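# Set the scoop hollow-side up next to the litter pan

## Task

Put the scoop down on the table right next to the litter pan, touching only the table, with its hollow side facing up and settled so it does not move. Every other object must stay within roughly a thumb's width of its starting spot and be rotated at most a little. The result only counts if it holds without the robot supporting anything at the end.

## Robot and tools

Robot: two arms, left_arm and right_arm, each with six revolute joints and a two-finger parallel gripper. Their bases sit in the scene frame at left_arm (-0.017, +0.371, 0) m and right_arm (+0.028, -0.259, 0) m, each turned slightly about z. Scene frame: origin on the table top midway between the arms, +x out over the table, +z up, left_arm on the +y side. The names left and right refer to the arms, not to image sides.

execute_actions takes "actions", a list holding at most one item, plus an optional "pictures" boolean (pictures come by default).
- Empty list []: no command, just returns the current state.
- Motion item {"rows": [...], "steps": n}: n is 1 to 15 control steps of 1/30 s (default 15). rows holds 1 to 15 rows; each row is used for one step, and the final row repeats if there are fewer rows than steps.
- Wait item {"steps": n} with no rows: n up to 300; it returns once n steps have gone by since the previous result, and your writing time is counted in those steps.
A refused call moves nothing.

Each row is one flat list of 14 numbers covering both arms, always all 14 even if one arm should stay put: left_arm waist, shoulder, elbow, wrist pitch, wrist yaw, wrist roll, gripper opening, then the same seven for right_arm. The six joint values are absolute target angles in radians, in the same joint space that Joint positions reports (not offsets, not Cartesian). Stated ranges per arm: waist -2.618 to 3.054, shoulder 0.000 to 3.142, elbow 0.000 to 3.142, wrist pitch -1.571 to 1.571, wrist yaw -1.571 to 1.571, wrist roll -2.094 to 2.094. True ends may differ by up to 0.036 rad either way. A target more than 0.036 rad beyond a stated end, and farther out than the joint's last reported angle, gets the call refused; a target past the real end is clipped there, and a "joint sent to its limit" line may follow (possibly about an earlier action). Opening is an absolute value on a scale from -1 (closed) to +1 (fully open, pad gap 0.094 m).

Motion behaviour: each step the commanded angle stays within a fixed lead of the measured angle (waist 0.202, shoulder 0.258, elbow 0.238, wrist pitch 0.573, wrist yaw and roll 0.522 rad), and if targets would move a gripper over 70 mm from where it is, all that arm's targets are pulled back proportionally. So far moves take several actions. Friction can leave a joint up to about 0.031 rad short, and changes smaller than that may not happen. Between calls the arms keep heading for the last row sent, until everything has nearly stopped or a step is HELD; after that only a new action makes them continue. Fingers still in motion keep moving. The simulation runs on while you compose a reply, so long deliberation costs robot time.

Result lines: the state line gives each arm's end_effector_position (m) and end_effector_quat_wxyz in the scene frame; this point lies between the finger pads, about 1 cm short of the tips, and the printed value gets less accurate at long reach. The gripper's fingers point along its +z and close along its y. Joint positions and Joint velocities list, per arm, the six joints (rad, rad/s) and then the pad gap (m, m/s). grip_measured is the measured opening on the command scale; each gripper can be off by about 1 mm of opening. "joint command not followed" means a clearance check altered or stopped some joint targets while the rest of the row ran. HELD flags steps where your row was partly or wholly not sent. MOTOR HOT appears from 75 °C; at 90 °C that arm is stopped for 10 s, and at 100 °C its motors and gripper go limp and it drops. OVER-TEMPERATURE FAULT reports such stops. Holding loads heats motors, so avoid long holds.

Gripping: away from the ends of the scale, fingers go to where grip_measured would equal your number. To keep hold, command about 0.03 below grip_measured for a firm grasp, less for a lighter one. Pad force tops out near 50 to 62 N, lower for parts under about 2 mm thick, with a brief spike at first contact. Occasionally an outside tug acts on a held part or a loose object gets pushed.

zoom_image: {"camera": name, "region": [x0, y0, x1, y1]} in pixels of that camera's latest image, origin at top-left, region at most 504 by 504. Cameras: cam_head_left, cam_head_right, cam_high, cam_low, cam_left_wrist, cam_right_wrist, all 504x504; calibration (intrinsics and T_world_to_cam) was given, wrist cameras follow their arm's joints, and fixed cameras may be off by a couple of degrees and some millimetres.

read_manual: optional "section" (default "licences"); returns licence text only, no motion.

finished_scene: {"scene": number of the current scene}; ends it irreversibly and grades it, and the result states success and the next task. Replying without any tool call ends everything.

Avoid: knocking or placing anything off the table; letting the arms collide or press each other hard; dropping, slamming or shoving objects; disturbing the litter pan or other items; ending while the gripper still supports the scoop. Release the scoop, back away, confirm it rests alone hollow-up before finishing. Smooth, short, low-effort motion is preferred.

Each tool is called after "Call:" in YAML: its name, and indented under it one key for each argument.

## Session

Call:
execute_actions:
  actions: []

Scene clock: 0.00 s of 4200.00 s.
left_arm: end_effector_position=(+0.4218, +0.6719, +0.1961) grip_measured=+1.000 end_effector_quat_wxyz=(+0.234, +0.395, +0.836, +0.300) | right_arm: end_effector_position=(+0.3272, -0.2368, +0.2940) grip_measured=+1.000 end_effector_quat_wxyz=(+0.216, +0.766, +0.590, +0.133)
Joint positions: left_arm=[ 0.823  1.913  1.707 -0.591  0.121  1.473  0.094] | right_arm=[ 0.308  1.43   1.76  -1.464  0.279  1.999  0.094]
Joint velocities: left_arm=[ 0.012  0.007  0.022 -0.066  0.037 -0.051  0.   ] | right_arm=[-0.002  0.012  0.012  0.066  0.081 -0.095  0.   ]
Motor temperatures (°C, as the motors report them): left_arm=[26 25 28 29 29 27] | right_arm=[28 29 28 29 25 28]
camera_calibration (this result's frames):
cam_left_wrist: T_world_to_cam=[[-0.640675, -0.28273, -0.713862, 0.601853], [-0.699423, 0.598474, 0.390687, -0.132573], [0.316769, 0.749595, -0.581175, -0.426126], [0, 0, 0, 1]] pos_world=[0.427851, 0.568925, 0.23378]
cam_right_wrist: T_world_to_cam=[[-0.754545, 0.492629, -0.433564, 0.487501], [0.259677, 0.830879, 0.492146, 0.00669781], [0.602685, 0.25876, -0.75486, 0.21128], [0, 0, 0, 1]] pos_world=[0.238767, -0.300393, 0.367554]

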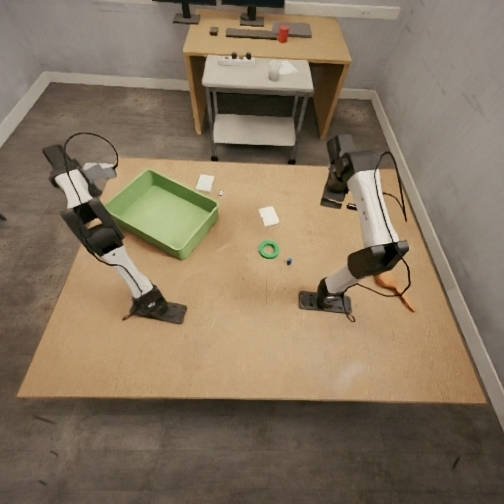

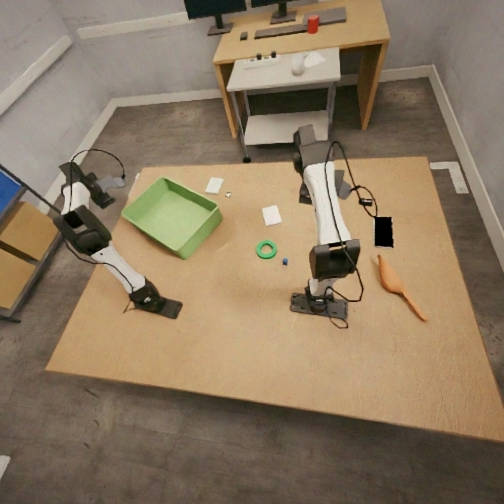

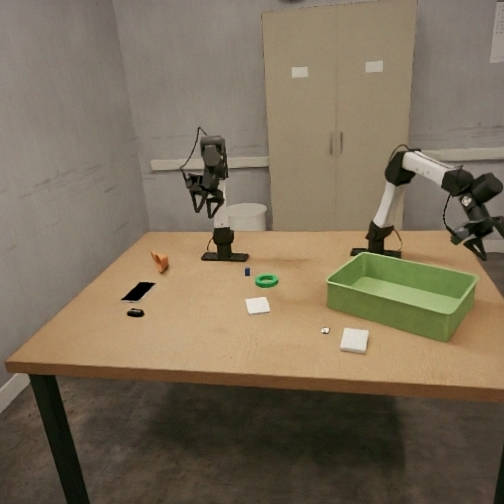

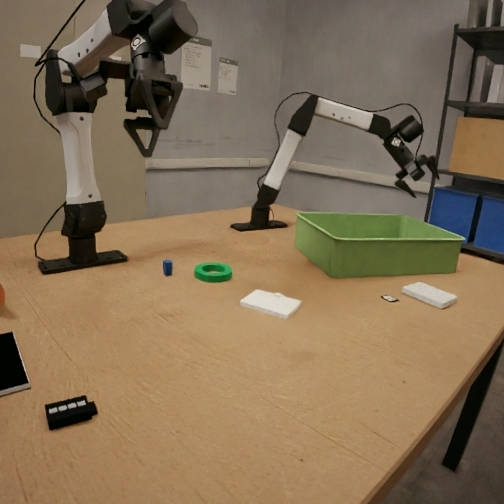

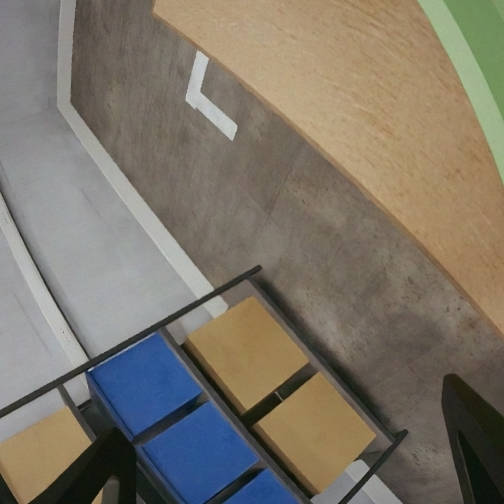

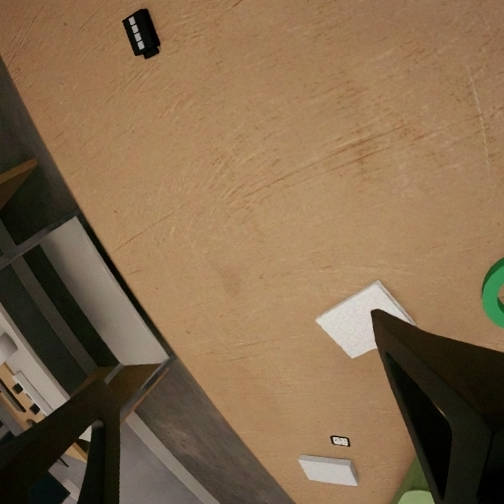

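Call:
zoom_image:
  camera: "cam_head_right"
  region: [350, 230, 450, 330]

Region (350, 230, 450, 330) of cam_head_right's 504x504 image, scaled by 5.040, with more detail than that image has.

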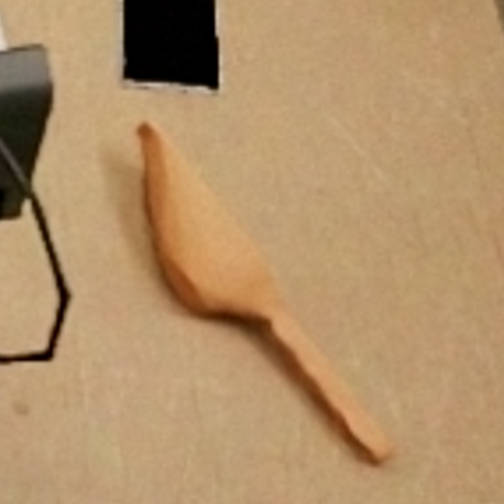

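Call:
execute_actions:
  actions:
    - {"rows":[[0.823,1.913,1.707,-0.591,0.121,1.473,1,-1.41,1.8,1.26,-1.0,0,1.2,1]]}
  pictures: false

Call:
execute_actions:
  actions:
    - {"steps":60}

Scene clock: 8.63 s of 4200.00 s.
left_arm: end_effector_position=(+0.4218, +0.6719, +0.1961) grip_measured=+1.000 end_effector_quat_wxyz=(+0.234, +0.395, +0.836, +0.300) | right_arm: end_effector_position=(+0.3231, -0.3710, +0.0490) grip_measured=+1.000 end_effector_quat_wxyz=(-0.007, +0.747, +0.664, -0.026)
Joint positions: left_arm=[ 0.823  1.913  1.707 -0.591  0.121  1.473  0.094] | right_arm=[-0.266  1.817  1.275 -1.067  0.038  1.348  0.094]
Joint velocities: left_arm=[-0.007 -0.017 -0.017 -0.007 -0.081  0.007  0.   ] | right_arm=[-2.054  0.476 -0.51   0.374 -0.315 -0.945  0.   ]
Motor temperatures (°C, as the motors report them): left_arm=[26 29 29 31 29 27] | right_arm=[28 29 29 30 25 28]
Steps of this call (steps 1 to 90: nothing new was sent; then 5.13 s passed at rest; steps 91 to 105: all 15 steps of this action). Readings (joint positions):
91: left_arm=[0.823 1.913 1.707 -0.591 0.121 1.473] | right_arm=[0.295 1.434 1.746 -1.443 0.259 1.965]
92: left_arm=[0.823 1.913 1.707 -0.591 0.121 1.473] | right_arm=[0.269 1.442 1.725 -1.410 0.238 1.924]
94: left_arm=[0.823 1.913 1.707 -0.591 0.121 1.473] | right_arm=[0.210 1.485 1.672 -1.347 0.203 1.841]
98: left_arm=[0.823 1.913 1.707 -0.591 0.121 1.473] | right_arm=[0.090 1.620 1.544 -1.233 0.144 1.666]
105: the state above

Scene clock: 10.63 s of 4200.00 s.
left_arm: end_effector_position=(+0.4218, +0.6719, +0.1961) grip_measured=+1.000 end_effector_quat_wxyz=(+0.234, +0.395, +0.836, +0.300) | right_arm: end_effector_position=(+0.0531, -0.5866, +0.0411) grip_measured=+1.000 end_effector_quat_wxyz=(+0.005, +0.976, +0.219, -0.004)
Joint positions: left_arm=[ 0.823  1.913  1.707 -0.591  0.121  1.473  0.094] | right_arm=[-1.414  1.829  1.258 -0.99   0.007  1.21   0.094]
Joint velocities: left_arm=[ 0.002  0.002  0.012  0.007  0.051 -0.037  0.   ] | right_arm=[ 0.017 -0.007 -0.002  0.037 -0.037  0.037  0.   ]
Motor temperatures (°C, as the motors report them): left_arm=[26 30 29 31 29 27] | right_arm=[28 30 29 30 25 28]
Steps of this call (steps 1 to 45: the robot went on to your last target; steps 46 to 60: nothing new was sent). Readings (joint positions):
1: left_arm=[0.823 1.913 1.707 -0.591 0.121 1.473] | right_arm=[-0.340 1.828 1.263 -1.057 0.030 1.320]
2: left_arm=[0.823 1.913 1.707 -0.591 0.121 1.473] | right_arm=[-0.416 1.832 1.258 -1.049 0.025 1.297]
4: left_arm=[0.823 1.913 1.707 -0.591 0.121 1.473] | right_arm=[-0.568 1.829 1.258 -1.027 0.017 1.265]
8: left_arm=[0.823 1.913 1.707 -0.591 0.121 1.473] | right_arm=[-0.872 1.829 1.258 -1.002 0.008 1.232]
60: the state above
All arms were judged still, so your last target was given up. Only a new action makes them travel on or press farther. Fingers that are still opening or closing keep moving.
camera_calibration (this result's frames):
cam_left_wrist: T_world_to_cam=[[-0.640675, -0.28273, -0.713862, 0.601853], [-0.699423, 0.598474, 0.390687, -0.132573], [0.316769, 0.749595, -0.581175, -0.426126], [0, 0, 0, 1]] pos_world=[0.427851, 0.568925, 0.23378]
cam_right_wrist: T_world_to_cam=[[-0.140484, 0.989111, 0.0438673, 0.582303], [0.887454, 0.106155, 0.448505, 0.0362866], [0.438964, 0.101938, -0.892703, 0.198384], [0, 0, 0, 1]] pos_world=[-0.0374817, -0.600037, 0.135279]

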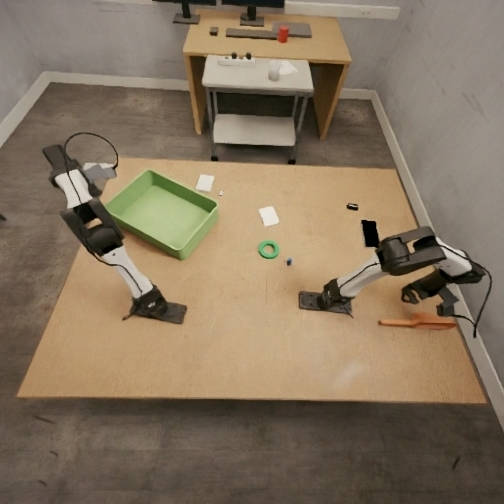

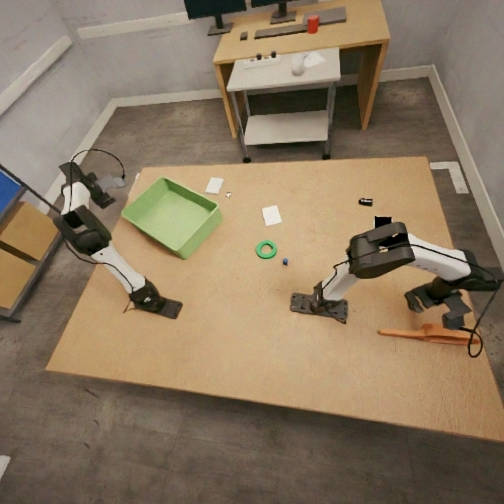

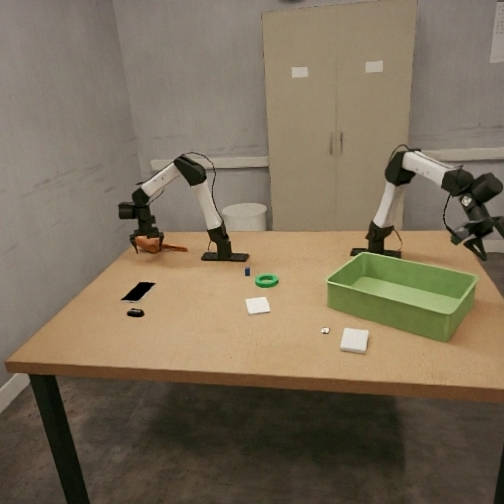

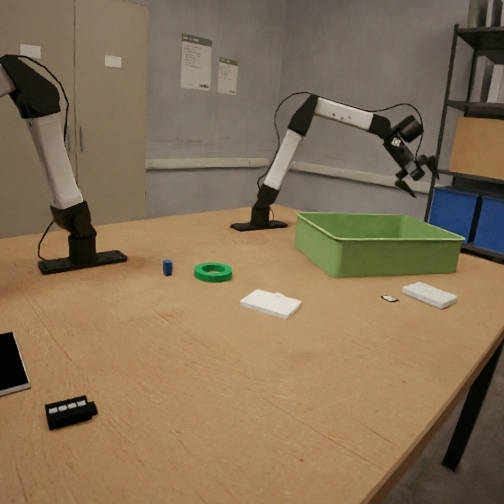

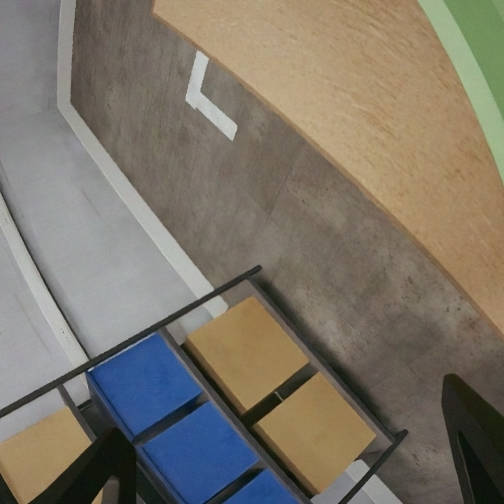

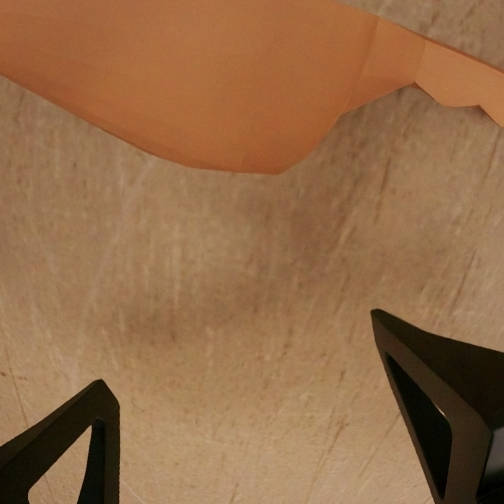

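Call:
execute_actions:
  actions:
    - {"rows":[[0.823,1.913,1.707,-0.591,0.121,1.473,1,-1.0,1.4,1.26,-1.0,0,0,1]]}
  pictures: false

Call:
execute_actions:
  actions:
    - {"steps":40}
  pictures: false

Call:
zoom_image:
  camera: "cam_head_right"
  region: [360, 290, 480, 370]

Scene clock: 14.17 s of 4200.00 s.
left_arm: end_effector_position=(+0.4218, +0.6719, +0.1961) grip_measured=+1.000 end_effector_quat_wxyz=(+0.234, +0.395, +0.836, +0.300) | right_arm: end_effector_position=(+0.1879, -0.5475, +0.1789) grip_measured=+1.000 end_effector_quat_wxyz=(+0.201, +0.557, +0.800, -0.096)
Joint positions: left_arm=[ 0.823  1.913  1.707 -0.591  0.121  1.473  0.094] | right_arm=[-0.991  1.39   1.258 -0.991 -0.005  0.151  0.094]
Joint velocities: left_arm=[-0.007  0.007  0.002 -0.007 -0.066 -0.007  0.   ] | right_arm=[ 0.002  0.012 -0.002 -0.037  0.007 -0.96   0.   ]
Motor temperatures (°C, as the motors report them): left_arm=[26 31 30 31 29 27] | right_arm=[28 31 29 30 25 28]
Steps of this call (steps 1 to 90: nothing new was sent; then 0.03 s passed at rest; steps 91 to 105: all 15 steps of this action). Readings (joint positions):
91: left_arm=[0.823 1.913 1.707 -0.591 0.121 1.473] | right_arm=[-1.401 1.813 1.255 -0.989 0.011 1.155]
92: left_arm=[0.823 1.913 1.707 -0.591 0.121 1.473] | right_arm=[-1.371 1.784 1.248 -0.991 0.013 1.090]
94: left_arm=[0.823 1.913 1.707 -0.591 0.121 1.473] | right_arm=[-1.280 1.697 1.247 -0.990 0.012 0.960]
98: left_arm=[0.823 1.913 1.707 -0.591 0.121 1.473] | right_arm=[-1.068 1.488 1.247 -0.988 0.008 0.647]
105: the state above

Scene clock: 15.50 s of 4200.00 s.
left_arm: end_effector_position=(+0.4218, +0.6719, +0.1961) grip_measured=+1.000 end_effector_quat_wxyz=(+0.234, +0.395, +0.836, +0.300) | right_arm: end_effector_position=(+0.1878, -0.5473, +0.1788) grip_measured=+1.000 end_effector_quat_wxyz=(+0.193, +0.500, +0.837, -0.109)
Joint positions: left_arm=[ 0.823  1.913  1.707 -0.591  0.121  1.473  0.094] | right_arm=[-0.991  1.39   1.258 -0.992 -0.005  0.011  0.094]
Joint velocities: left_arm=[ 0.007  0.002  0.002 -0.095  0.007  0.007  0.   ] | right_arm=[-0.007 -0.007  0.002 -0.007 -0.007 -0.022  0.   ]
Motor temperatures (°C, as the motors report them): left_arm=[26 32 30 31 29 27] | right_arm=[28 31 30 30 25 28]
Steps of this call (steps 1 to 30: the robot went on to your last target; steps 31 to 40: nothing new was sent). Readings (joint positions):
1: left_arm=[0.823 1.913 1.707 -0.591 0.121 1.473] | right_arm=[-0.991 1.390 1.258 -0.991 -0.005 0.123]
2: left_arm=[0.823 1.913 1.707 -0.591 0.121 1.473] | right_arm=[-0.991 1.390 1.258 -0.991 -0.005 0.100]
4: left_arm=[0.823 1.913 1.707 -0.591 0.121 1.473] | right_arm=[-0.991 1.390 1.258 -0.991 -0.005 0.068]
8: left_arm=[0.823 1.913 1.707 -0.591 0.121 1.473] | right_arm=[-0.991 1.390 1.258 -0.992 -0.005 0.034]
40: the state above
All arms were judged still, so your last target was given up. Only a new action makes them travel on or press farther. Fingers that are still opening or closing keep moving.

Region (360, 290, 480, 370) of cam_head_right's 504x504 image, scaled by 4.200, with more detail than that image has.

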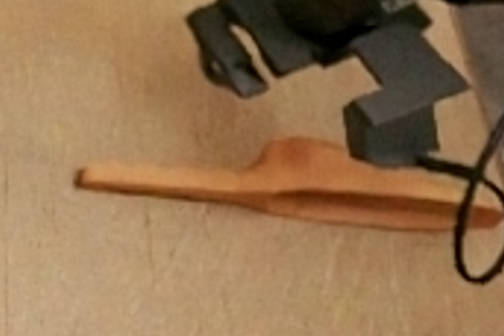

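Call:
execute_actions:
  actions:
    - {"rows":[[0.823,1.913,1.707,-0.591,0.121,1.473,1,-1.69,1.15,0.6,-0.4,0,0,1]]}
  pictures: false

Call:
execute_actions:
  actions:
    - {"steps":30}
  pictures: false

Call:
execute_actions:
  actions:
    - {"rows":[[0.823,1.913,1.707,-0.591,0.121,1.473,1,-1.69,1.257,0.40,-0.244,0,0,1]]}

Scene clock: 22.77 s of 4200.00 s.
left_arm: end_effector_position=(+0.4218, +0.6719, +0.1961) grip_measured=+1.000 end_effector_quat_wxyz=(+0.234, +0.395, +0.836, +0.300) | right_arm: end_effector_position=(-0.0270, -0.5325, +0.0651) grip_measured=+1.000 end_effector_quat_wxyz=(+0.170, +0.746, +0.609, -0.210)
Joint positions: left_arm=[ 0.823  1.913  1.707 -0.591  0.121  1.473  0.094] | right_arm=[-1.689  1.148  0.588 -0.465  0.006  0.005  0.094]
Joint velocities: left_arm=[ 0.017 -0.027  0.007 -0.037  0.007 -0.022  0.   ] | right_arm=[-0.007 -0.012 -0.007  0.256  0.007  0.022  0.   ]
Motor temperatures (°C, as the motors report them): left_arm=[26 34 31 32 29 27] | right_arm=[28 31 30 30 25 28]
Steps of this call (steps 1 to 90: nothing new was sent; then 3.77 s passed at rest; steps 91 to 105: all 15 steps of this action). Readings (joint positions):
91: left_arm=[0.823 1.913 1.707 -0.591 0.121 1.473] | right_arm=[-1.016 1.357 1.206 -0.899 -0.018 0.007]
92: left_arm=[0.823 1.913 1.707 -0.591 0.121 1.473] | right_arm=[-1.073 1.300 1.121 -0.784 -0.023 0.005]
94: left_arm=[0.823 1.913 1.707 -0.591 0.121 1.473] | right_arm=[-1.228 1.192 0.962 -0.633 -0.018 0.005]
98: left_arm=[0.823 1.913 1.707 -0.591 0.121 1.473] | right_arm=[-1.508 1.148 0.704 -0.499 -0.009 0.005]
105: the state above

Scene clock: 23.77 s of 4200.00 s.
left_arm: end_effector_position=(+0.4218, +0.6719, +0.1961) grip_measured=+1.000 end_effector_quat_wxyz=(+0.234, +0.395, +0.836, +0.300) | right_arm: end_effector_position=(-0.0284, -0.5393, +0.0695) grip_measured=+1.000 end_effector_quat_wxyz=(+0.180, +0.742, +0.606, -0.222)
Joint positions: left_arm=[ 0.823  1.913  1.707 -0.591  0.121  1.473  0.094] | right_arm=[-1.689  1.148  0.588 -0.431  0.006  0.005  0.094]
Joint velocities: left_arm=[ 0.007 -0.007  0.012 -0.022 -0.022 -0.051  0.   ] | right_arm=[-0.007  0.007  0.002  0.095  0.022  0.007  0.   ]
Motor temperatures (°C, as the motors report them): left_arm=[26 34 31 32 29 27] | right_arm=[28 31 31 30 25 28]
Steps of this call (steps 1 to 30: the robot went on to your last target). Readings (joint positions):
1: left_arm=[0.823 1.913 1.707 -0.591 0.121 1.473] | right_arm=[-1.689 1.148 0.588 -0.457 0.006 0.005]
2: left_arm=[0.823 1.913 1.707 -0.591 0.121 1.473] | right_arm=[-1.689 1.148 0.588 -0.451 0.006 0.005]
4: left_arm=[0.823 1.913 1.707 -0.591 0.121 1.473] | right_arm=[-1.689 1.148 0.588 -0.443 0.006 0.005]
8: left_arm=[0.823 1.913 1.707 -0.591 0.121 1.473] | right_arm=[-1.689 1.148 0.588 -0.436 0.006 0.005]
30: the state above
All arms were judged still, so your last target was given up. Only a new action makes them travel on or press farther. Fingers that are still opening or closing keep moving.

Scene clock: 24.27 s of 4200.00 s.
left_arm: end_effector_position=(+0.4218, +0.6719, +0.1961) grip_measured=+1.000 end_effector_quat_wxyz=(+0.234, +0.395, +0.836, +0.300) | right_arm: end_effector_position=(-0.0229, -0.5115, +0.0061) grip_measured=+1.000 end_effector_quat_wxyz=(+0.149, +0.753, +0.614, -0.184)
Joint positions: left_arm=[ 0.823  1.913  1.707 -0.591  0.121  1.473  0.094] | right_arm=[-1.69   1.238  0.416 -0.271  0.006  0.006  0.094]
Joint velocities: left_arm=[-0.002 -0.007 -0.017 -0.022 -0.022 -0.007  0.   ] | right_arm=[ 0.002 -0.007  0.007 -0.051  0.022 -0.037  0.   ]
Motor temperatures (°C, as the motors report them): left_arm=[26 34 31 32 29 27] | right_arm=[28 31 31 31 25 28]
Steps of this call (steps 1 to 15: all 15 steps of this action). Readings (joint positions):
1: left_arm=[0.823 1.913 1.707 -0.591 0.121 1.473] | right_arm=[-1.689 1.154 0.561 -0.383 0.006 0.005]
2: left_arm=[0.823 1.913 1.707 -0.591 0.121 1.473] | right_arm=[-1.689 1.172 0.521 -0.331 0.006 0.005]
4: left_arm=[0.823 1.913 1.707 -0.591 0.121 1.473] | right_arm=[-1.689 1.222 0.447 -0.305 0.006 0.005]
8: left_arm=[0.823 1.913 1.707 -0.591 0.121 1.473] | right_arm=[-1.690 1.236 0.420 -0.273 0.006 0.006]
15: the state above
camera_calibration (this result's frames):
cam_left_wrist: T_world_to_cam=[[-0.640675, -0.28273, -0.713862, 0.601853], [-0.699423, 0.598474, 0.390687, -0.132573], [0.316769, 0.749595, -0.581175, -0.426126], [0, 0, 0, 1]] pos_world=[0.427851, 0.568925, 0.23378]
cam_right_wrist: T_world_to_cam=[[-0.877049, 0.472677, -0.0857986, 0.218703], [0.473212, 0.880816, 0.0152882, 0.500893], [0.0827991, -0.0271924, -0.996195, 0.119359], [0, 0, 0, 1]] pos_world=[-0.0550978, -0.541325, 0.130012]

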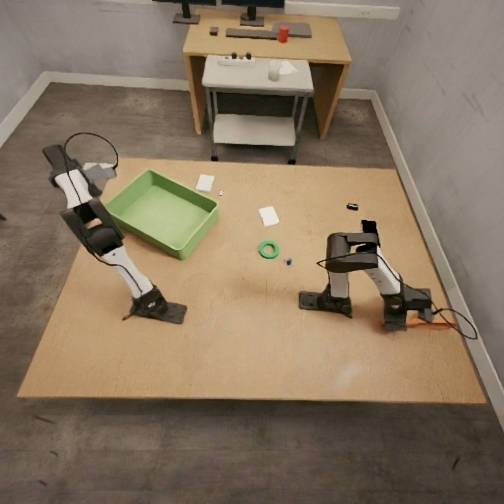

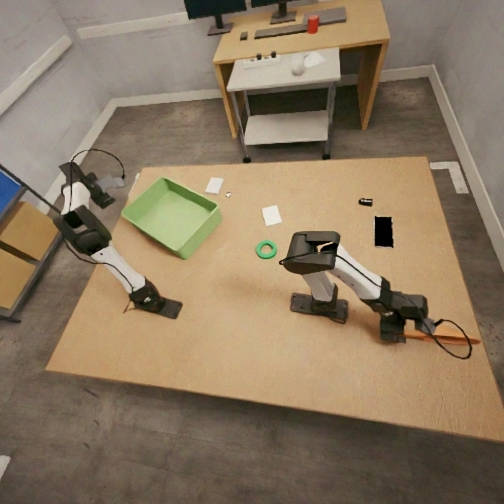

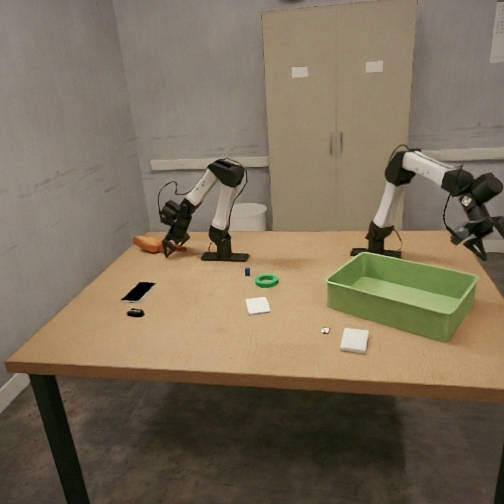

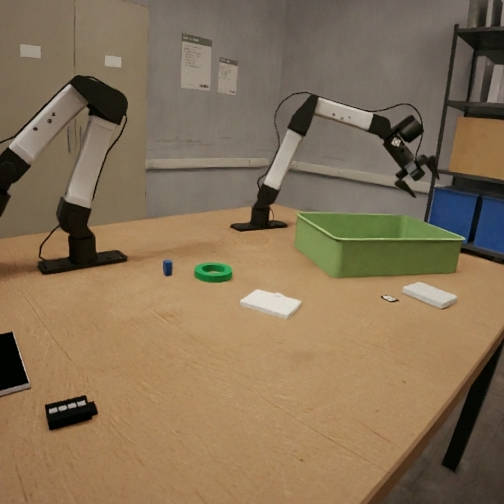

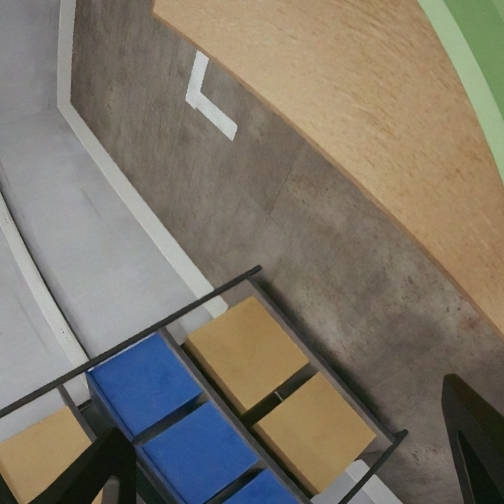

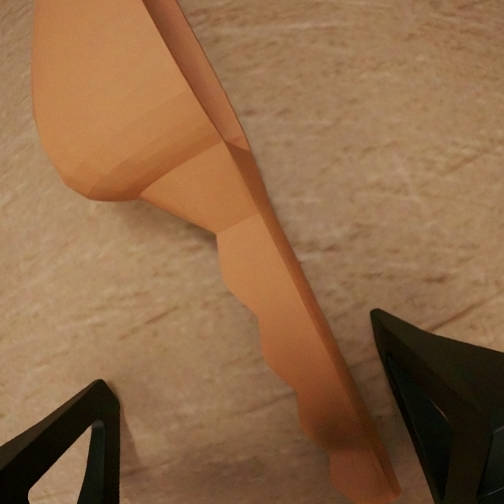

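Handle is between fingers. Close.

Call:
execute_actions:
  actions:
    - {"rows":[[0.823,1.913,1.707,-0.591,0.121,1.473,1,-1.69,1.257,0.40,-0.244,0,0,-1]]}
  pictures: false

Scene clock: 25.83 s of 4200.00 s.
left_arm: end_effector_position=(+0.4218, +0.6719, +0.1961) grip_measured=+1.000 end_effector_quat_wxyz=(+0.234, +0.395, +0.836, +0.300) | right_arm: end_effector_position=(-0.0227, -0.5118, +0.0063) grip_measured=-0.675 end_effector_quat_wxyz=(+0.150, +0.752, +0.615, -0.184)
Joint positions: left_arm=[ 0.823  1.913  1.707 -0.591  0.121  1.473  0.094] | right_arm=[-1.69   1.238  0.416 -0.27   0.004  0.004  0.015]
Joint velocities: left_arm=[ 0.007 -0.017 -0.002  0.022  0.051  0.007  0.   ] | right_arm=[ 0.012 -0.017  0.007 -0.051 -0.066  0.037 -0.001]
Motor temperatures (°C, as the motors report them): left_arm=[26 35 31 32 29 27] | right_arm=[28 31 31 31 25 28]
Steps of this call (steps 1 to 15: the robot went on to your last target; steps 16 to 32: nothing new was sent; steps 33 to 47: all 15 steps of this action). Readings (joint positions):
33: left_arm=[0.823 1.913 1.707 -0.591 0.121 1.473] | right_arm=[-1.690 1.238 0.416 -0.271 0.006 0.006]
34: left_arm=[0.823 1.913 1.707 -0.591 0.121 1.473] | right_arm=[-1.690 1.238 0.416 -0.271 0.006 0.006]
36: left_arm=[0.823 1.913 1.707 -0.591 0.121 1.473] | right_arm=[-1.690 1.238 0.416 -0.271 0.006 0.006]
40: left_arm=[0.823 1.913 1.707 -0.591 0.121 1.473] | right_arm=[-1.690 1.238 0.416 -0.270 0.004 0.004]
47: the state above

Lift, roll, swing to the front.

Call:
execute_actions:
  actions:
    - {"rows":[[0.823,1.913,1.707,-0.591,0.121,1.473,1,-1.69,1.2,1.0,0,0,0.8,-1]]}
  pictures: false

Call:
execute_actions:
  actions:
    - {"rows":[[0.823,1.913,1.707,-0.591,0.121,1.473,1,0.2,1.2,1.2,0.1,0,1.57,-1]]}
  pictures: false

Call:
execute_actions:
  actions:
    - {"steps":60}

Scene clock: 30.63 s of 4200.00 s.
left_arm: end_effector_position=(+0.4218, +0.6719, +0.1961) grip_measured=+1.000 end_effector_quat_wxyz=(+0.234, +0.395, +0.836, +0.300) | right_arm: end_effector_position=(-0.0506, -0.6541, +0.2237) grip_measured=-0.675 end_effector_quat_wxyz=(+0.434, +0.793, +0.319, -0.285)
Joint positions: left_arm=[ 0.823  1.913  1.707 -0.591  0.121  1.473  0.094] | right_arm=[-1.69   1.238  0.894 -0.134  0.003  0.609  0.015]
Joint velocities: left_arm=[ 0.007 -0.002  0.007 -0.022 -0.022 -0.095  0.   ] | right_arm=[ 0.002 -0.007  0.926  0.403 -0.037  0.93  -0.001]
Motor temperatures (°C, as the motors report them): left_arm=[26 36 32 32 29 27] | right_arm=[28 30 31 31 25 28]
Steps of this call (steps 1 to 15: the robot went on to your last target; steps 16 to 90: nothing new was sent; then 1.30 s passed at rest; steps 91 to 105: all 15 steps of this action). Readings (joint positions):
91: left_arm=[0.823 1.913 1.707 -0.591 0.121 1.473] | right_arm=[-1.690 1.238 0.428 -0.272 0.003 0.043]
92: left_arm=[0.823 1.913 1.707 -0.591 0.121 1.473] | right_arm=[-1.690 1.238 0.446 -0.272 0.003 0.090]
94: left_arm=[0.823 1.913 1.707 -0.591 0.121 1.473] | right_arm=[-1.690 1.238 0.504 -0.254 0.003 0.184]
98: left_arm=[0.823 1.913 1.707 -0.591 0.121 1.473] | right_arm=[-1.690 1.238 0.641 -0.205 0.003 0.373]
105: the state above

Scene clock: 31.13 s of 4200.00 s.
left_arm: end_effector_position=(+0.4218, +0.6719, +0.1961) grip_measured=+1.000 end_effector_quat_wxyz=(+0.234, +0.395, +0.836, +0.300) | right_arm: end_effector_position=(+0.2219, -0.6403, +0.3986) grip_measured=-0.675 end_effector_quat_wxyz=(+0.688, +0.683, +0.222, +0.104)
Joint positions: left_arm=[ 0.823  1.913  1.707 -0.591  0.121  1.473  0.094] | right_arm=[-1.02   1.238  1.171  0.034  0.01   1.406  0.015]
Joint velocities: left_arm=[-0.002 -0.017 -0.002 -0.022 -0.037 -0.022  0.   ] | right_arm=[ 1.883 -0.002 -0.012  0.066 -0.037  0.989 -0.   ]
Motor temperatures (°C, as the motors report them): left_arm=[26 36 32 32 29 27] | right_arm=[28 30 31 31 25 28]
Steps of this call (steps 1 to 15: all 15 steps of this action). Readings (joint positions):
1: left_arm=[0.823 1.913 1.707 -0.591 0.121 1.473] | right_arm=[-1.679 1.238 0.926 -0.121 0.009 0.652]
2: left_arm=[0.823 1.913 1.707 -0.591 0.121 1.473] | right_arm=[-1.656 1.238 0.957 -0.110 0.011 0.697]
4: left_arm=[0.823 1.913 1.707 -0.591 0.121 1.473] | right_arm=[-1.595 1.238 1.018 -0.091 0.011 0.787]
8: left_arm=[0.823 1.913 1.707 -0.591 0.121 1.473] | right_arm=[-1.435 1.238 1.115 -0.039 0.011 1.018]
15: the state above

Scene clock: 33.13 s of 4200.00 s.
left_arm: end_effector_position=(+0.4218, +0.6719, +0.1961) grip_measured=+1.000 end_effector_quat_wxyz=(+0.234, +0.395, +0.836, +0.300) | right_arm: end_effector_position=(+0.4518, -0.2006, +0.4020) grip_measured=-0.675 end_effector_quat_wxyz=(+0.459, +0.467, +0.540, +0.529)
Joint positions: left_arm=[ 0.823  1.913  1.707 -0.591  0.121  1.473  0.094] | right_arm=[ 0.208  1.238  1.171  0.047 -0.012  1.569  0.015]
Joint velocities: left_arm=[ 0.002 -0.007  0.002 -0.007  0.007 -0.022  0.   ] | right_arm=[ 0.007 -0.012  0.002  0.051 -0.007 -0.037 -0.001]
Motor temperatures (°C, as the motors report them): left_arm=[26 36 32 32 29 27] | right_arm=[28 31 31 32 25 28]
Steps of this call (steps 1 to 45: the robot went on to your last target; steps 46 to 60: nothing new was sent). Readings (joint positions):
1: left_arm=[0.823 1.913 1.707 -0.591 0.121 1.473] | right_arm=[-0.953 1.238 1.171 0.036 0.009 1.435]
2: left_arm=[0.823 1.913 1.707 -0.591 0.121 1.473] | right_arm=[-0.884 1.238 1.171 0.036 0.008 1.460]
4: left_arm=[0.823 1.913 1.707 -0.591 0.121 1.473] | right_arm=[-0.747 1.238 1.171 0.037 0.006 1.496]
8: left_arm=[0.823 1.913 1.707 -0.591 0.121 1.473] | right_arm=[-0.471 1.238 1.171 0.038 0.004 1.536]
60: the state above
All arms were judged still, so your last target was given up. Only a new action makes them travel on or press farther. Fingers that are still opening or closing keep moving.
camera_calibration (this result's frames):
cam_left_wrist: T_world_to_cam=[[-0.640675, -0.28273, -0.713862, 0.601853], [-0.699423, 0.598474, 0.390687, -0.132573], [0.316769, 0.749595, -0.581175, -0.426126], [0, 0, 0, 1]] pos_world=[0.427851, 0.568925, 0.23378]
cam_right_wrist: T_world_to_cam=[[-0.113142, 0.279735, -0.953387, 0.486937], [-0.565949, 0.770525, 0.293245, 0.331925], [0.81664, 0.572747, 0.0711372, -0.157397], [0, 0, 0, 1]] pos_world=[0.371482, -0.301821, 0.378101]

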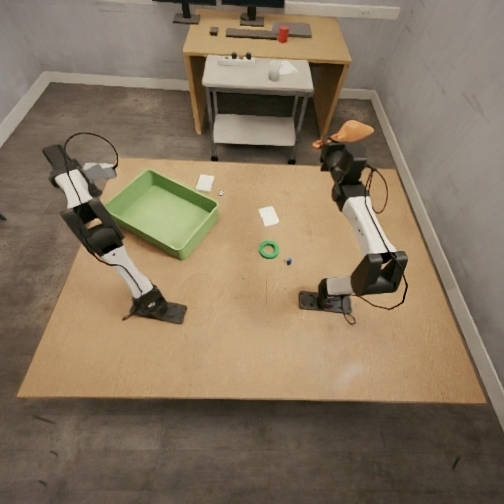

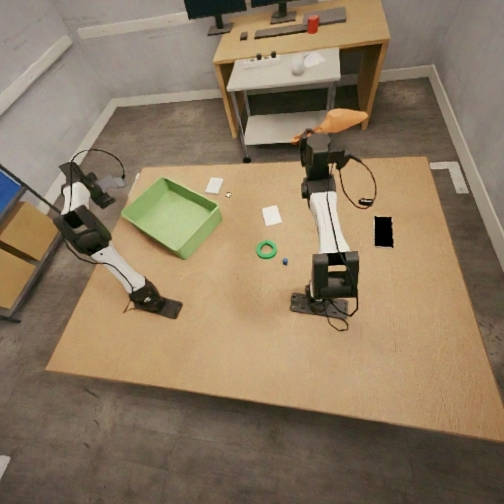

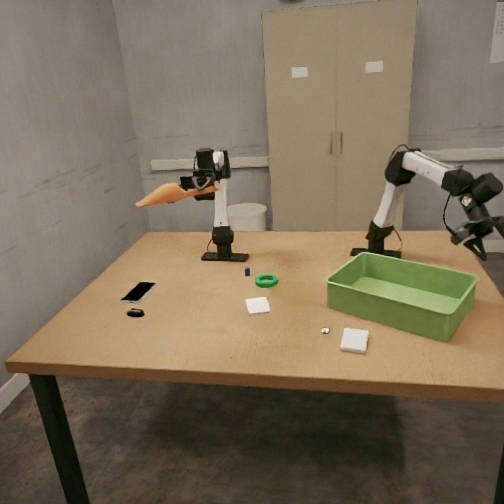

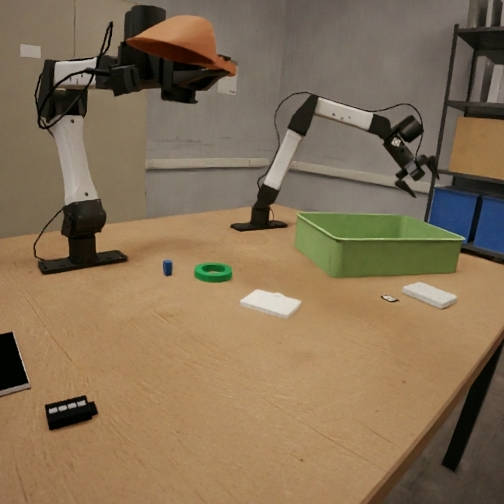

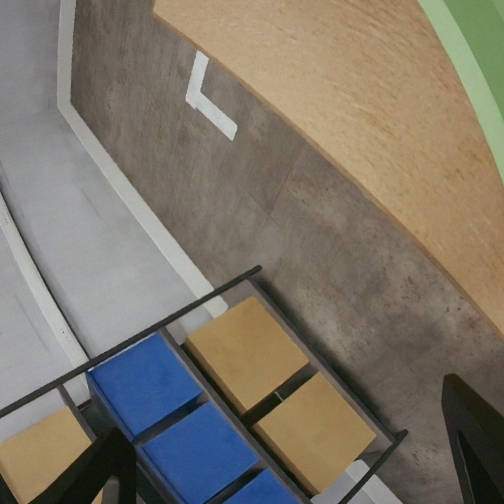

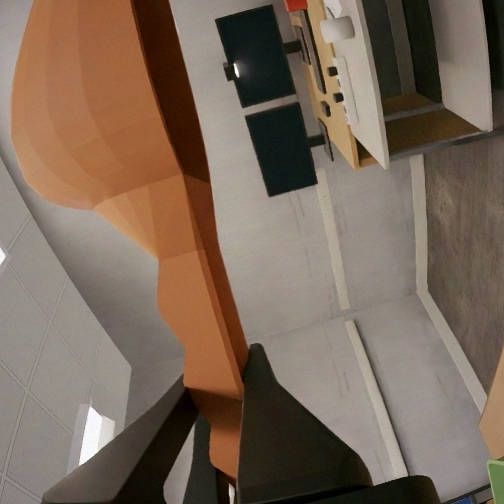

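Call:
execute_actions:
  actions:
    - {"rows":[[0.823,1.913,1.707,-0.591,0.121,1.473,1,0.87,2.1,0.95,1.15,0,-1.57,-1]]}
  pictures: false

Call:
execute_actions:
  actions:
    - {"steps":90}

Scene clock: 39.03 s of 4200.00 s.
left_arm: end_effector_position=(+0.4218, +0.6719, +0.1961) grip_measured=+1.000 end_effector_quat_wxyz=(+0.234, +0.395, +0.836, +0.300) | right_arm: end_effector_position=(+0.4388, +0.1119, +0.1344) grip_measured=-0.674 end_effector_quat_wxyz=(+0.514, -0.044, +0.753, +0.408)
Joint positions: left_arm=[ 0.823  1.913  1.707 -0.591  0.121  1.473  0.094] | right_arm=[0.812 2.025 0.976 0.909 0.007 0.613 0.015]
Joint velocities: left_arm=[ 0.002 -0.017  0.002 -0.066  0.066 -0.081  0.   ] | right_arm=[ 1.067  1.668 -0.159  1.062 -0.139 -2.733  0.001]
Motor temperatures (°C, as the motors report them): left_arm=[26 37 32 32 29 27] | right_arm=[28 31 33 34 25 28]
Steps of this call (steps 1 to 90: nothing new was sent; then 2.40 s passed at rest; steps 91 to 105: all 15 steps of this action). Readings (joint positions):
91: left_arm=[0.823 1.913 1.707 -0.591 0.121 1.473] | right_arm=[0.222 1.248 1.152 0.096 -0.001 1.528]
92: left_arm=[0.823 1.913 1.707 -0.591 0.121 1.473] | right_arm=[0.250 1.267 1.129 0.171 0.006 1.474]
94: left_arm=[0.823 1.913 1.707 -0.591 0.121 1.473] | right_arm=[0.326 1.339 1.080 0.311 0.008 1.360]
98: left_arm=[0.823 1.913 1.707 -0.591 0.121 1.473] | right_arm=[0.504 1.573 1.006 0.588 0.010 1.102]
105: the state above

Scene clock: 42.03 s of 4200.00 s.
left_arm: end_effector_position=(+0.4218, +0.6719, +0.1961) grip_measured=+1.000 end_effector_quat_wxyz=(+0.234, +0.395, +0.836, +0.300) | right_arm: end_effector_position=(+0.4112, +0.1372, +0.1272) grip_measured=-0.673 end_effector_quat_wxyz=(+0.649, -0.663, +0.273, -0.253)
Joint positions: left_arm=[ 0.823  1.913  1.707 -0.591  0.121  1.473  0.094] | right_arm=[ 0.875  2.12   0.934  1.156 -0.009 -1.552  0.015]
Joint velocities: left_arm=[ 0.002 -0.002  0.022 -0.11  -0.007 -0.022  0.   ] | right_arm=[-0.012 -0.002  0.007  0.022 -0.022  0.007  0.001]
Motor temperatures (°C, as the motors report them): left_arm=[26 38 33 33 29 27] | right_arm=[28 32 33 34 25 28]
Steps of this call (steps 1 to 60: the robot went on to your last target; steps 61 to 90: nothing new was sent). Readings (joint positions):
1: left_arm=[0.823 1.913 1.707 -0.591 0.121 1.473] | right_arm=[0.845 2.074 0.969 0.937 0.003 0.514]
2: left_arm=[0.823 1.913 1.707 -0.591 0.121 1.473] | right_arm=[0.871 2.109 0.959 0.951 -0.002 0.415]
4: left_arm=[0.823 1.913 1.707 -0.591 0.121 1.473] | right_arm=[0.895 2.141 0.939 0.963 -0.010 0.215]
8: left_arm=[0.823 1.913 1.707 -0.591 0.121 1.473] | right_arm=[0.883 2.138 0.934 1.026 -0.010 -0.184]
90: the state above
All arms were judged still, so your last target was given up. Only a new action makes them travel on or press farther. Fingers that are still opening or closing keep moving.
camera_calibration (this result's frames):
cam_left_wrist: T_world_to_cam=[[-0.640675, -0.28273, -0.713862, 0.601853], [-0.699423, 0.598474, 0.390687, -0.132573], [0.316769, 0.749595, -0.581175, -0.426126], [0, 0, 0, 1]] pos_world=[0.427851, 0.568925, 0.23378]
cam_right_wrist: T_world_to_cam=[[0.207643, -0.235029, 0.94955, -0.177497], [0.285673, -0.913821, -0.288655, 0.0841897], [0.935562, 0.331198, -0.122607, -0.289254], [0, 0, 0, 1]] pos_world=[0.28342, 0.131018, 0.157379]

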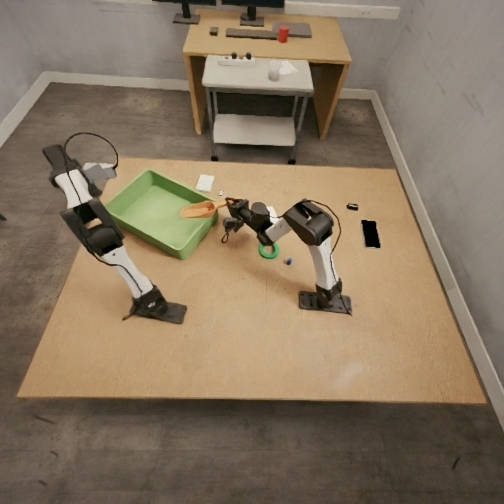

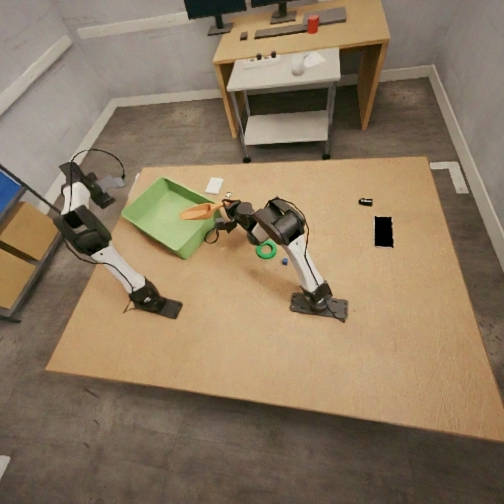

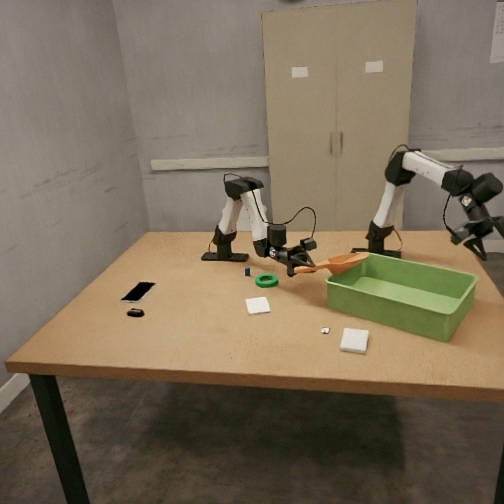

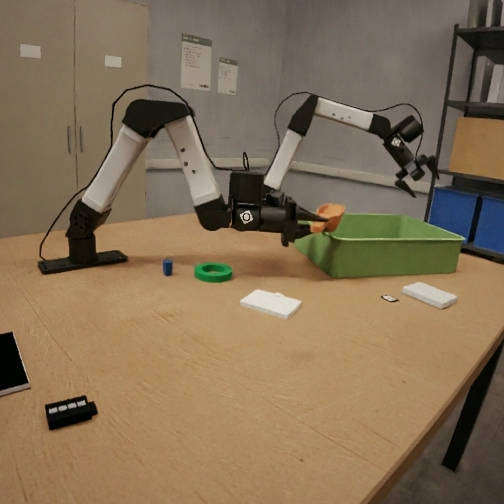

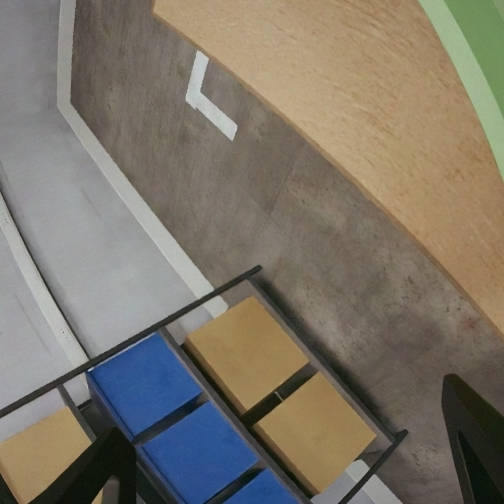

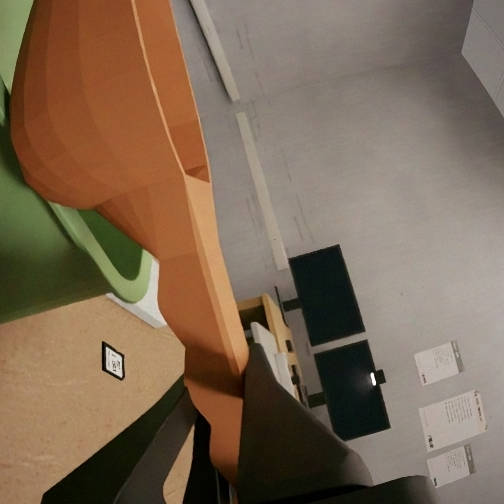

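Call:
execute_actions:
  actions:
    - {"rows":[[0.823,1.913,1.707,-0.591,0.121,1.473,1,0.76,1.95,0.6,1.15,0,-1.57,-1]]}
  pictures: false

Call:
execute_actions:
  actions:
    - {"rows":[[0.823,1.913,1.707,-0.591,0.121,1.473,1,0.76,2.035,0.53,1.31,0,-1.57,-1]]}

Scene clock: 50.23 s of 4200.00 s.
left_arm: end_effector_position=(+0.4218, +0.6719, +0.1961) grip_measured=+1.000 end_effector_quat_wxyz=(+0.234, +0.395, +0.836, +0.300) | right_arm: end_effector_position=(+0.3980, +0.0392, +0.0950) grip_measured=-0.674 end_effector_quat_wxyz=(-0.591, +0.682, -0.336, +0.271)
Joint positions: left_arm=[ 0.823  1.913  1.707 -0.591  0.121  1.473  0.094] | right_arm=[ 0.751  1.954  0.611  1.188 -0.007 -1.544  0.015]
Joint velocities: left_arm=[-0.002 -0.002 -0.002 -0.066 -0.007  0.007  0.   ] | right_arm=[ 0.002 -0.012 -0.012 -0.037  0.007 -0.007  0.   ]
Motor temperatures (°C, as the motors report them): left_arm=[26 39 33 33 29 27] | right_arm=[28 35 33 35 25 28]
Steps of this call (steps 1 to 90: nothing new was sent; then 4.70 s passed at rest; steps 91 to 105: all 15 steps of this action). Readings (joint positions):
91: left_arm=[0.823 1.913 1.707 -0.591 0.121 1.473] | right_arm=[0.866 2.097 0.901 1.158 -0.011 -1.552]
92: left_arm=[0.823 1.913 1.707 -0.591 0.121 1.473] | right_arm=[0.848 2.051 0.830 1.169 -0.015 -1.551]
94: left_arm=[0.823 1.913 1.707 -0.591 0.121 1.473] | right_arm=[0.794 1.969 0.695 1.180 -0.014 -1.555]
98: left_arm=[0.823 1.913 1.707 -0.591 0.121 1.473] | right_arm=[0.750 1.954 0.611 1.186 -0.007 -1.544]
105: the state above

Scene clock: 50.73 s of 4200.00 s.
left_arm: end_effector_position=(+0.4218, +0.6719, +0.1961) grip_measured=+1.000 end_effector_quat_wxyz=(+0.234, +0.395, +0.836, +0.300) | right_arm: end_effector_position=(+0.3888, +0.0317, +0.0848) grip_measured=-0.674 end_effector_quat_wxyz=(-0.602, +0.672, -0.335, +0.273)
Joint positions: left_arm=[ 0.823  1.913  1.707 -0.591  0.121  1.473  0.094] | right_arm=[ 0.751  2.008  0.553  1.328 -0.007 -1.535  0.015]
Joint velocities: left_arm=[-0.007 -0.012  0.007  0.081 -0.037 -0.022  0.   ] | right_arm=[-0.002  0.007  0.007 -0.007 -0.037 -0.007 -0.   ]
Motor temperatures (°C, as the motors report them): left_arm=[26 39 33 33 29 27] | right_arm=[28 35 33 35 25 28]
Steps of this call (steps 1 to 15: all 15 steps of this action). Readings (joint positions):
1: left_arm=[0.823 1.913 1.707 -0.591 0.121 1.473] | right_arm=[0.751 1.962 0.602 1.215 -0.007 -1.545]
2: left_arm=[0.823 1.913 1.707 -0.591 0.121 1.473] | right_arm=[0.751 1.973 0.588 1.245 -0.007 -1.546]
4: left_arm=[0.823 1.913 1.707 -0.591 0.121 1.473] | right_arm=[0.751 1.998 0.562 1.291 -0.007 -1.537]
8: left_arm=[0.823 1.913 1.707 -0.591 0.121 1.473] | right_arm=[0.751 2.006 0.553 1.324 -0.007 -1.534]
15: the state above
camera_calibration (this result's frames):
cam_left_wrist: T_world_to_cam=[[-0.640675, -0.28273, -0.713862, 0.601853], [-0.699423, 0.598474, 0.390687, -0.132573], [0.316769, 0.749595, -0.581175, -0.426126], [0, 0, 0, 1]] pos_world=[0.427851, 0.568925, 0.23378]
cam_right_wrist: T_world_to_cam=[[0.259728, -0.213306, 0.941829, -0.177613], [0.143725, -0.955899, -0.256127, 0.0357644], [0.954926, 0.201888, -0.217616, -0.233961], [0, 0, 0, 1]] pos_world=[0.264406, 0.0435351, 0.125528]

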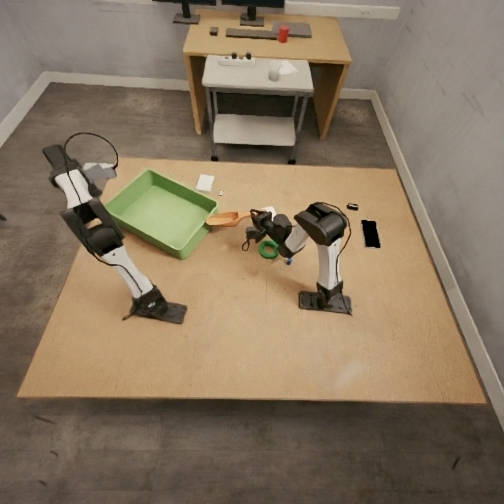

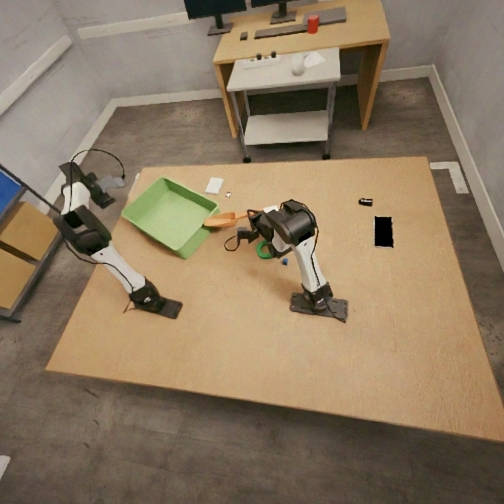

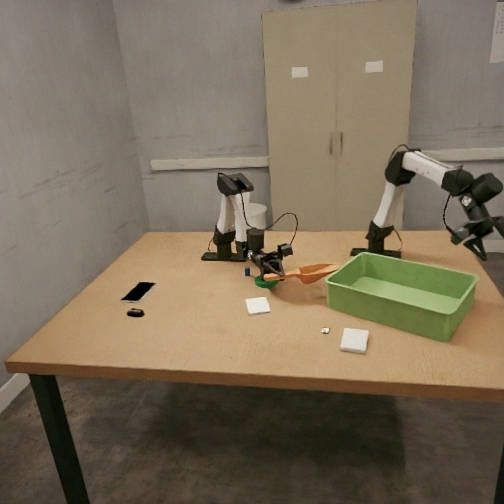

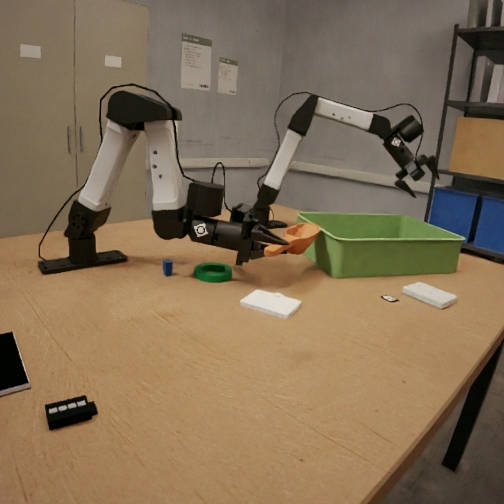

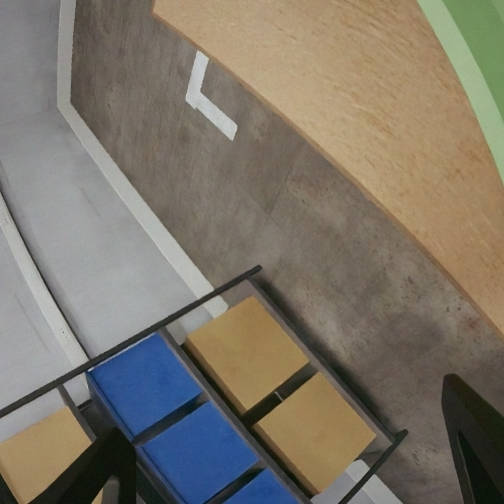

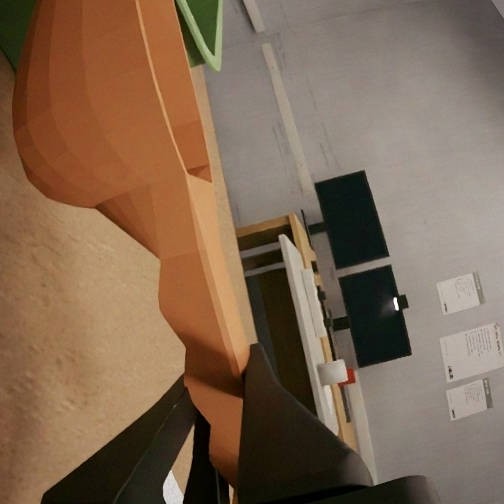

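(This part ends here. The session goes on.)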